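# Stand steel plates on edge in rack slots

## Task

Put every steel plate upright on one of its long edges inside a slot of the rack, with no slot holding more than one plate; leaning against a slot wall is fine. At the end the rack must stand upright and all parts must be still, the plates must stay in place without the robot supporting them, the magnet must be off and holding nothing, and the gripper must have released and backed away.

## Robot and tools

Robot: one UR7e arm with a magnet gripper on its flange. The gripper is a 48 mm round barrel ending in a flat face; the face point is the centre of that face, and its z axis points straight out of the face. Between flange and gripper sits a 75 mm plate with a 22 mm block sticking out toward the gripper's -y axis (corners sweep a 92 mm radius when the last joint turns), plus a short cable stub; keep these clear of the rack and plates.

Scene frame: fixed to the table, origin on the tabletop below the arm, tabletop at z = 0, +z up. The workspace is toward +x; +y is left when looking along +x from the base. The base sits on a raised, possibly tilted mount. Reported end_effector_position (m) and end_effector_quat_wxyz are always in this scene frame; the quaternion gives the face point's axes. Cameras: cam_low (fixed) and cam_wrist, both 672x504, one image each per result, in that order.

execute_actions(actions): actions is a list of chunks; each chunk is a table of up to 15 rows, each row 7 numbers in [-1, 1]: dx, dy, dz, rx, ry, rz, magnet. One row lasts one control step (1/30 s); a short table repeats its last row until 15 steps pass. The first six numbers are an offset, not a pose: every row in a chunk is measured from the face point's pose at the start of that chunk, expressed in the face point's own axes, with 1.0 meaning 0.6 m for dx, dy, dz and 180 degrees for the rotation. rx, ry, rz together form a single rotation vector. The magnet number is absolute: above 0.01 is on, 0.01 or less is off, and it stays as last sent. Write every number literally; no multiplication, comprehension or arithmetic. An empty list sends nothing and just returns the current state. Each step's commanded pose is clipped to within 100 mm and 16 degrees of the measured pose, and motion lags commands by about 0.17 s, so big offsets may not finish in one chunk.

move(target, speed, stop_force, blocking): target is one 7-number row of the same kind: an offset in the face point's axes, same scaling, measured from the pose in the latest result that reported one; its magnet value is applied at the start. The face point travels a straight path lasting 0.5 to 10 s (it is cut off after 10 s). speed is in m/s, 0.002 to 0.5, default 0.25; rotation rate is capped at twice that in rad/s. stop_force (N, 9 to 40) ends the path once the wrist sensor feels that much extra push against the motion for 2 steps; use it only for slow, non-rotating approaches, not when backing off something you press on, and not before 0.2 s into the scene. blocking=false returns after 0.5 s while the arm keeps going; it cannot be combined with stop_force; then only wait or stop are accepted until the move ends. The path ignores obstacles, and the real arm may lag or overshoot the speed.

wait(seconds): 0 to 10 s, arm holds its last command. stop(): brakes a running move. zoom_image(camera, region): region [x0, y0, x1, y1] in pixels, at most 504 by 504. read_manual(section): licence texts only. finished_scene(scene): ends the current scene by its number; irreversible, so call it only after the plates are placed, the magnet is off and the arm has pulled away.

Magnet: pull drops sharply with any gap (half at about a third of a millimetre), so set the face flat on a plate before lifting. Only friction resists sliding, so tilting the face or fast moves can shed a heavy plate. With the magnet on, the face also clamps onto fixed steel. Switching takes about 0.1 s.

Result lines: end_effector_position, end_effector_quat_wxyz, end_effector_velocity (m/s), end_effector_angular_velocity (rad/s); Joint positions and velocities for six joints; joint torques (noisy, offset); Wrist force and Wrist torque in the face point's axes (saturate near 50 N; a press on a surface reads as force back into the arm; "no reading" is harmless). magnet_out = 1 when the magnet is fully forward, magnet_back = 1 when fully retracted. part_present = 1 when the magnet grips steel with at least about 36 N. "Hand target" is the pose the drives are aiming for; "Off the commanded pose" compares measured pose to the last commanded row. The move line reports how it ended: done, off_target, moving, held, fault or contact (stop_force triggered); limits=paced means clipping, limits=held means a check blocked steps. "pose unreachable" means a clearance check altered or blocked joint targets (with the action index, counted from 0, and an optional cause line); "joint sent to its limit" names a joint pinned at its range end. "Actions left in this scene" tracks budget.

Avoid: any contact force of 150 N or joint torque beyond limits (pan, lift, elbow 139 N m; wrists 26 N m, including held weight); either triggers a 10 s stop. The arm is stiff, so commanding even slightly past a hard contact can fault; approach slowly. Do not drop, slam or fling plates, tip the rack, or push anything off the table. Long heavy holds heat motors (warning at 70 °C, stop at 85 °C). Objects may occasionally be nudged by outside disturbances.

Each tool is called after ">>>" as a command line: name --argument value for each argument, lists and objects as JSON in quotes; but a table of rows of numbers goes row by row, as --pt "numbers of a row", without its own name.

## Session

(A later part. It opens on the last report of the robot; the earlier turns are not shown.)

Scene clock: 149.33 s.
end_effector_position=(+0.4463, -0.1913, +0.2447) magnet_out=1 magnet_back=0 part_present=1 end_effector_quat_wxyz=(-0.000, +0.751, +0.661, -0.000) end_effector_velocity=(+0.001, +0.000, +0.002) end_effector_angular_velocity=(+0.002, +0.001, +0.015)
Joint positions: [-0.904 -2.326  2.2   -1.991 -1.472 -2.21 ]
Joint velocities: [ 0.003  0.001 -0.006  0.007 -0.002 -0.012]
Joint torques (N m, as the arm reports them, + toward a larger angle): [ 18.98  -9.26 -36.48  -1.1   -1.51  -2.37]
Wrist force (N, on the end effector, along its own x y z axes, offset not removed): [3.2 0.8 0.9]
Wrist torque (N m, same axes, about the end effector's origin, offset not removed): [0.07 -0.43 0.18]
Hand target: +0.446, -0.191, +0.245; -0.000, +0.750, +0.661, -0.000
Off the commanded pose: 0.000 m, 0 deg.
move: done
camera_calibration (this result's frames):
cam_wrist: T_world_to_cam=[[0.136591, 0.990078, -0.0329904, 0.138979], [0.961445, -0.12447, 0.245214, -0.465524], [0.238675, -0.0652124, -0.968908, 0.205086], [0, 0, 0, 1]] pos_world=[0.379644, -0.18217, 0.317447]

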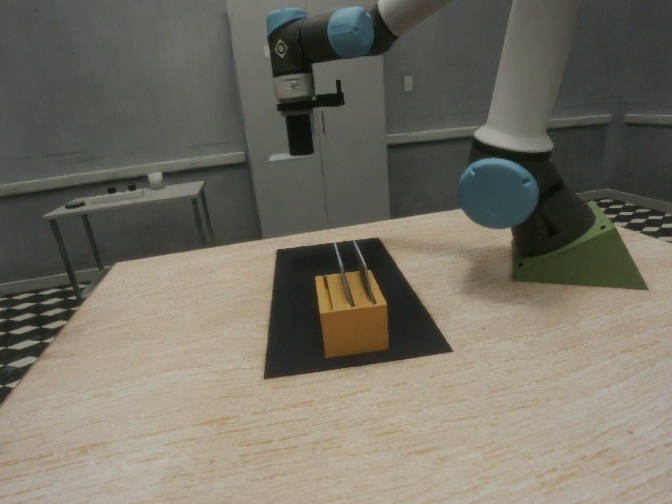

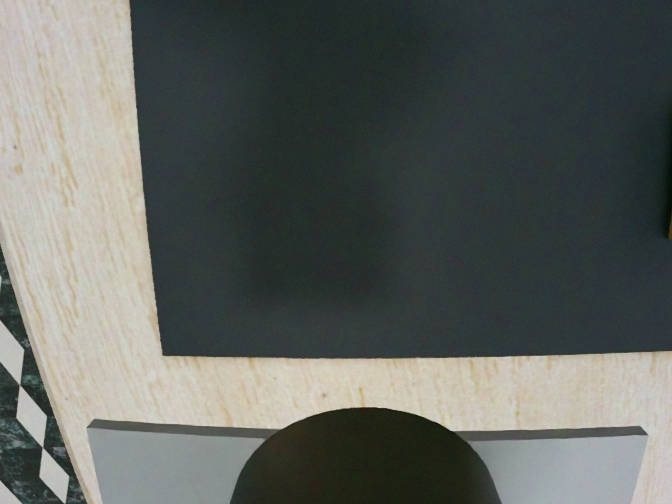

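>>> move --target '[0.45,-0.0187,0.1695,0.5,0,0,1]'

>>> move --target '[0,0.055,0,0,0,0,1]' --speed 0.006 --stop_force 9

>>> zoom_image --camera "cam_low" --region '[280, 230, 400, 320]'

Scene clock: 158.87 s.
end_effector_position=(+0.4697, +0.0770, +0.1433) magnet_out=1 magnet_back=0 part_present=1 end_effector_quat_wxyz=(+0.531, -0.531, -0.467, +0.467) end_effector_velocity=(+0.000, +0.003, -0.001) end_effector_angular_velocity=(+0.003, +0.015, +0.000)
Joint positions: [-0.134 -1.215  1.557 -0.831 -1.539 -1.277]
Joint velocities: [ 0.002  0.012 -0.006  0.01   0.007 -0.   ]
Joint torques (N m, as the arm reports them, + toward a larger angle): [ 26.19 -42.09 -21.35   4.36   2.16   2.01]
Wrist force (N, on the end effector, along its own x y z axes, offset not removed): [1.8 0.5 -4.7]
Wrist torque (N m, same axes, about the end effector's origin, offset not removed): [-0.16 -0.43 0.16]
Hand target: +0.470, +0.077, +0.143; +0.532, -0.531, -0.466, +0.467
Off the commanded pose: 0.001 m, 0 deg.
move: done
camera_calibration (this result's frames):
cam_wrist: T_world_to_cam=[[0.0963604, 0.995293, -0.0103071, -0.117945], [0.243866, -0.0336473, -0.969225, 0.07436], [-0.96501, 0.0908813, -0.24596, 0.568491], [0, 0, 0, 1]] pos_world=[0.541831, 0.0682262, 0.210682]

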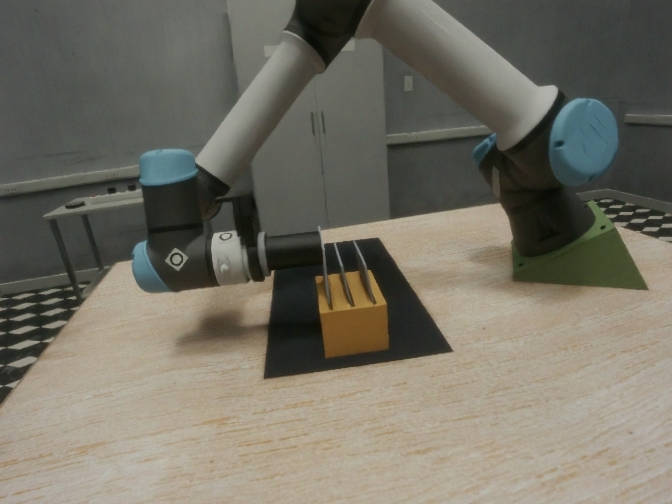

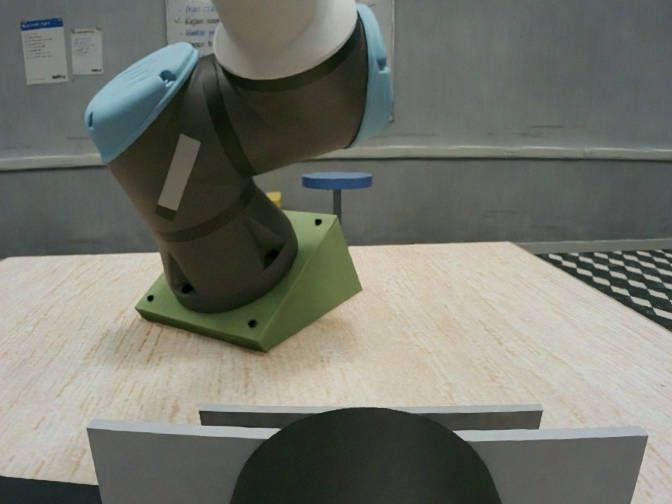

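Scene clock: 163.80 s.
end_effector_position=(+0.4697, +0.0769, +0.1161) magnet_out=1 magnet_back=0 part_present=1 end_effector_quat_wxyz=(+0.531, -0.532, -0.467, +0.467) end_effector_velocity=(+0.000, -0.000, +0.001) end_effector_angular_velocity=(-0.001, -0.001, -0.000)
Joint positions: [-0.148 -1.173  1.56  -0.876 -1.551 -1.284]
Joint velocities: [ 0.    -0.003  0.     0.001 -0.     0.001]
Joint torques (N m, as the arm reports them, + toward a larger angle): [ 16.62 -54.56  -2.81   3.4    1.12  -1.41]
Wrist force (N, on the end effector, along its own x y z axes, offset not removed): [1.1 -2.1 -0.5]
Wrist torque (N m, same axes, about the end effector's origin, offset not removed): [0.24 -0.33 0.21]
Hand target: +0.470, +0.077, +0.117; +0.531, -0.531, -0.467, +0.467
Off the commanded pose: 0.006 m, 0 deg.
move: contact
camera_calibration (this result's frames):
cam_wrist: T_world_to_cam=[[0.0963982, 0.99529, -0.0102983, -0.118137], [0.244052, -0.0336656, -0.969178, 0.0478366], [-0.964959, 0.0909137, -0.246147, 0.56187], [0, 0, 0, 1]] pos_world=[0.541896, 0.068109, 0.183448]

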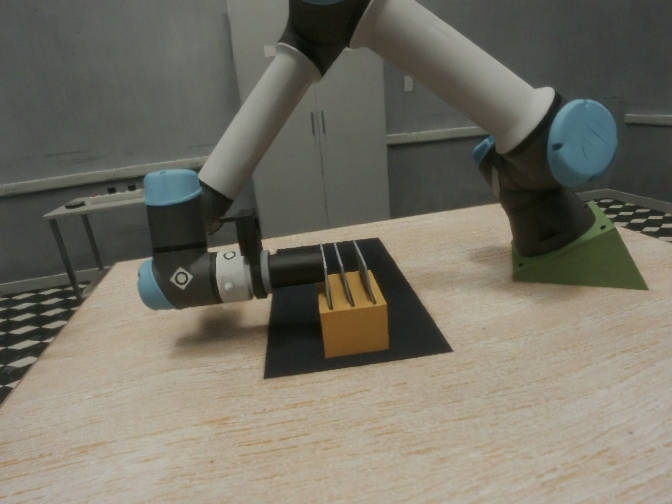

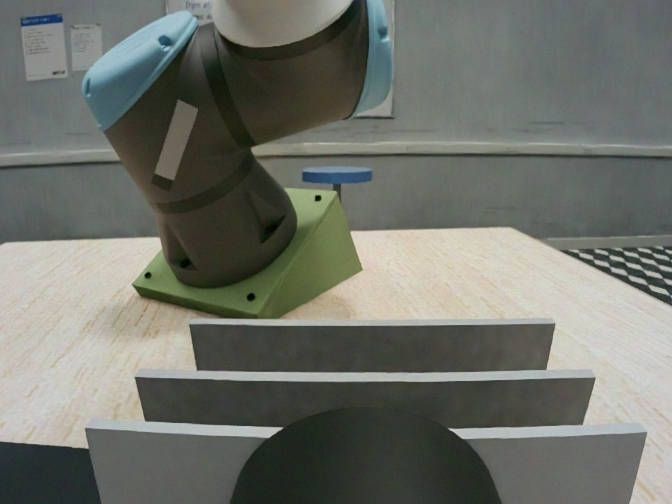

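Region (280, 230, 400, 320) of cam_low's 672x504 image, scaled by 4.200, with more detail than that image has; it fills the top 378 rows of this view, and the rest is white.

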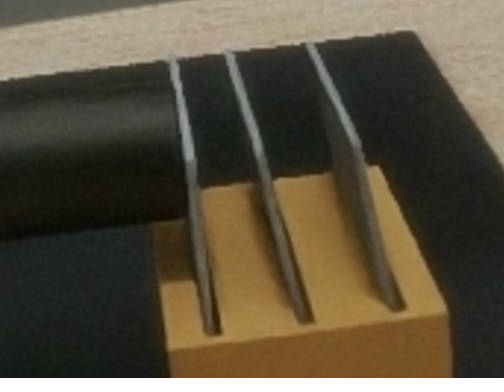

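>>> execute_actions --actions '[[[0,0,0,0,0,0,0]],[[0,-0.003,-0.02,0,0,0,0]]]'

>>> move --target '[0,-0.1,-0.1,0,0,0,0]'

>>> finished_scene --scene 1

Scene clock: 171.10 s.
end_effector_position=(+0.4812, +0.0754, +0.1179) magnet_out=0 magnet_back=1 part_present=0 end_effector_quat_wxyz=(+0.531, -0.532, -0.467, +0.467) end_effector_velocity=(+0.004, +0.000, +0.001) end_effector_angular_velocity=(-0.002, -0.000, +0.000)
Joint positions: [-0.147 -1.158  1.52  -0.85  -1.551 -1.284]
Joint velocities: [ 0.001  0.005 -0.013  0.008  0.001  0.002]
Joint torques (N m, as the arm reports them, + toward a larger angle): [ 26.16 -42.76 -22.1    4.02   2.19   2.26]
Wrist force (N, on the end effector, along its own x y z axes, offset not removed): [3.1 -0.3 -0.7]
Wrist torque (N m, same axes, about the end effector's origin, offset not removed): [-0.19 -0.51 0.18]
Hand target: +0.482, +0.075, +0.118; +0.531, -0.532, -0.467, +0.467
Off the commanded pose: 0.000 m, 0 deg.
camera_calibration (this result's frames):
cam_wrist: T_world_to_cam=[[0.0964331, 0.995286, -0.0103134, -0.117771], [0.24415, -0.0336982, -0.969152, 0.0466965], [-0.964931, 0.0909403, -0.246248, 0.573494], [0, 0, 0, 1]] pos_world=[0.553338, 0.0666356, 0.185263]

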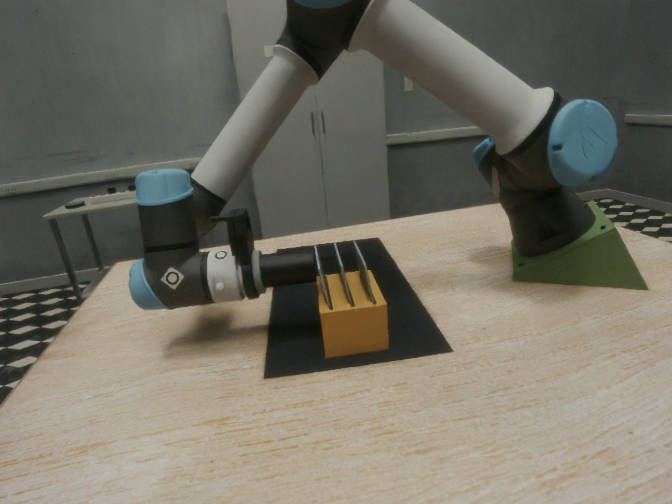

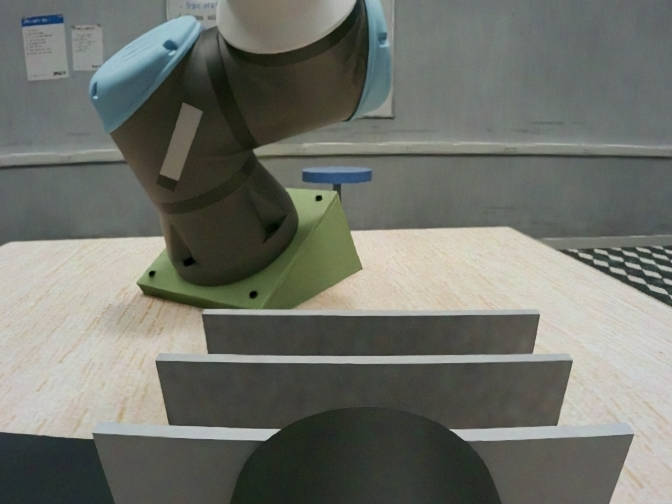

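Scene clock: 172.20 s.
end_effector_position=(+0.5403, +0.0679, +0.1778) magnet_out=0 magnet_back=1 part_present=0 end_effector_quat_wxyz=(+0.531, -0.532, -0.467, +0.466) end_effector_velocity=(+0.002, +0.001, +0.001) end_effector_angular_velocity=(+0.002, +0.003, +0.003)
Joint positions: [-0.121 -1.137  1.28  -0.633 -1.528 -1.271]
Joint velocities: [ 0.002  0.005 -0.01   0.009  0.    -0.   ]
Joint torques (N m, as the arm reports them, + toward a larger angle): [ 28.14 -46.12 -25.62   4.12   2.19   2.27]
Wrist force (N, on the end effector, along its own x y z axes, offset not removed): [1.6 -0.5 -2.6]
Wrist torque (N m, same axes, about the end effector's origin, offset not removed): [-0.08 -0.30 0.11]
Hand target: +0.541, +0.068, +0.178; +0.531, -0.532, -0.467, +0.467
Off the commanded pose: 0.000 m, 0 deg.
move: done
camera_calibration (this result's frames):
cam_wrist: T_world_to_cam=[[0.0965174, 0.995278, -0.0103347, -0.11535], [0.244305, -0.0337545, -0.969111, 0.0900299], [-0.964883, 0.0910112, -0.246409, 0.645984], [0, 0, 0, 1]] pos_world=[0.612438, 0.0590522, 0.245233]

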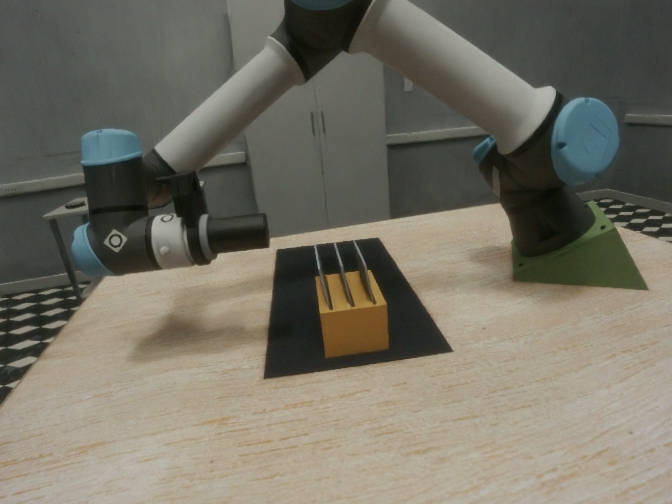

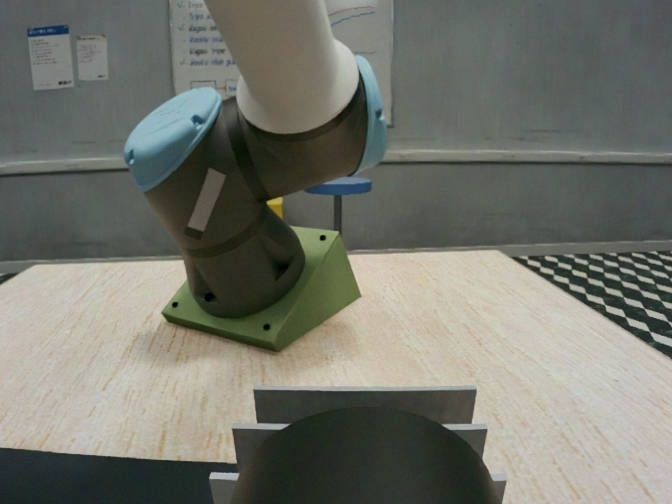

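The scene is finished: the task was done.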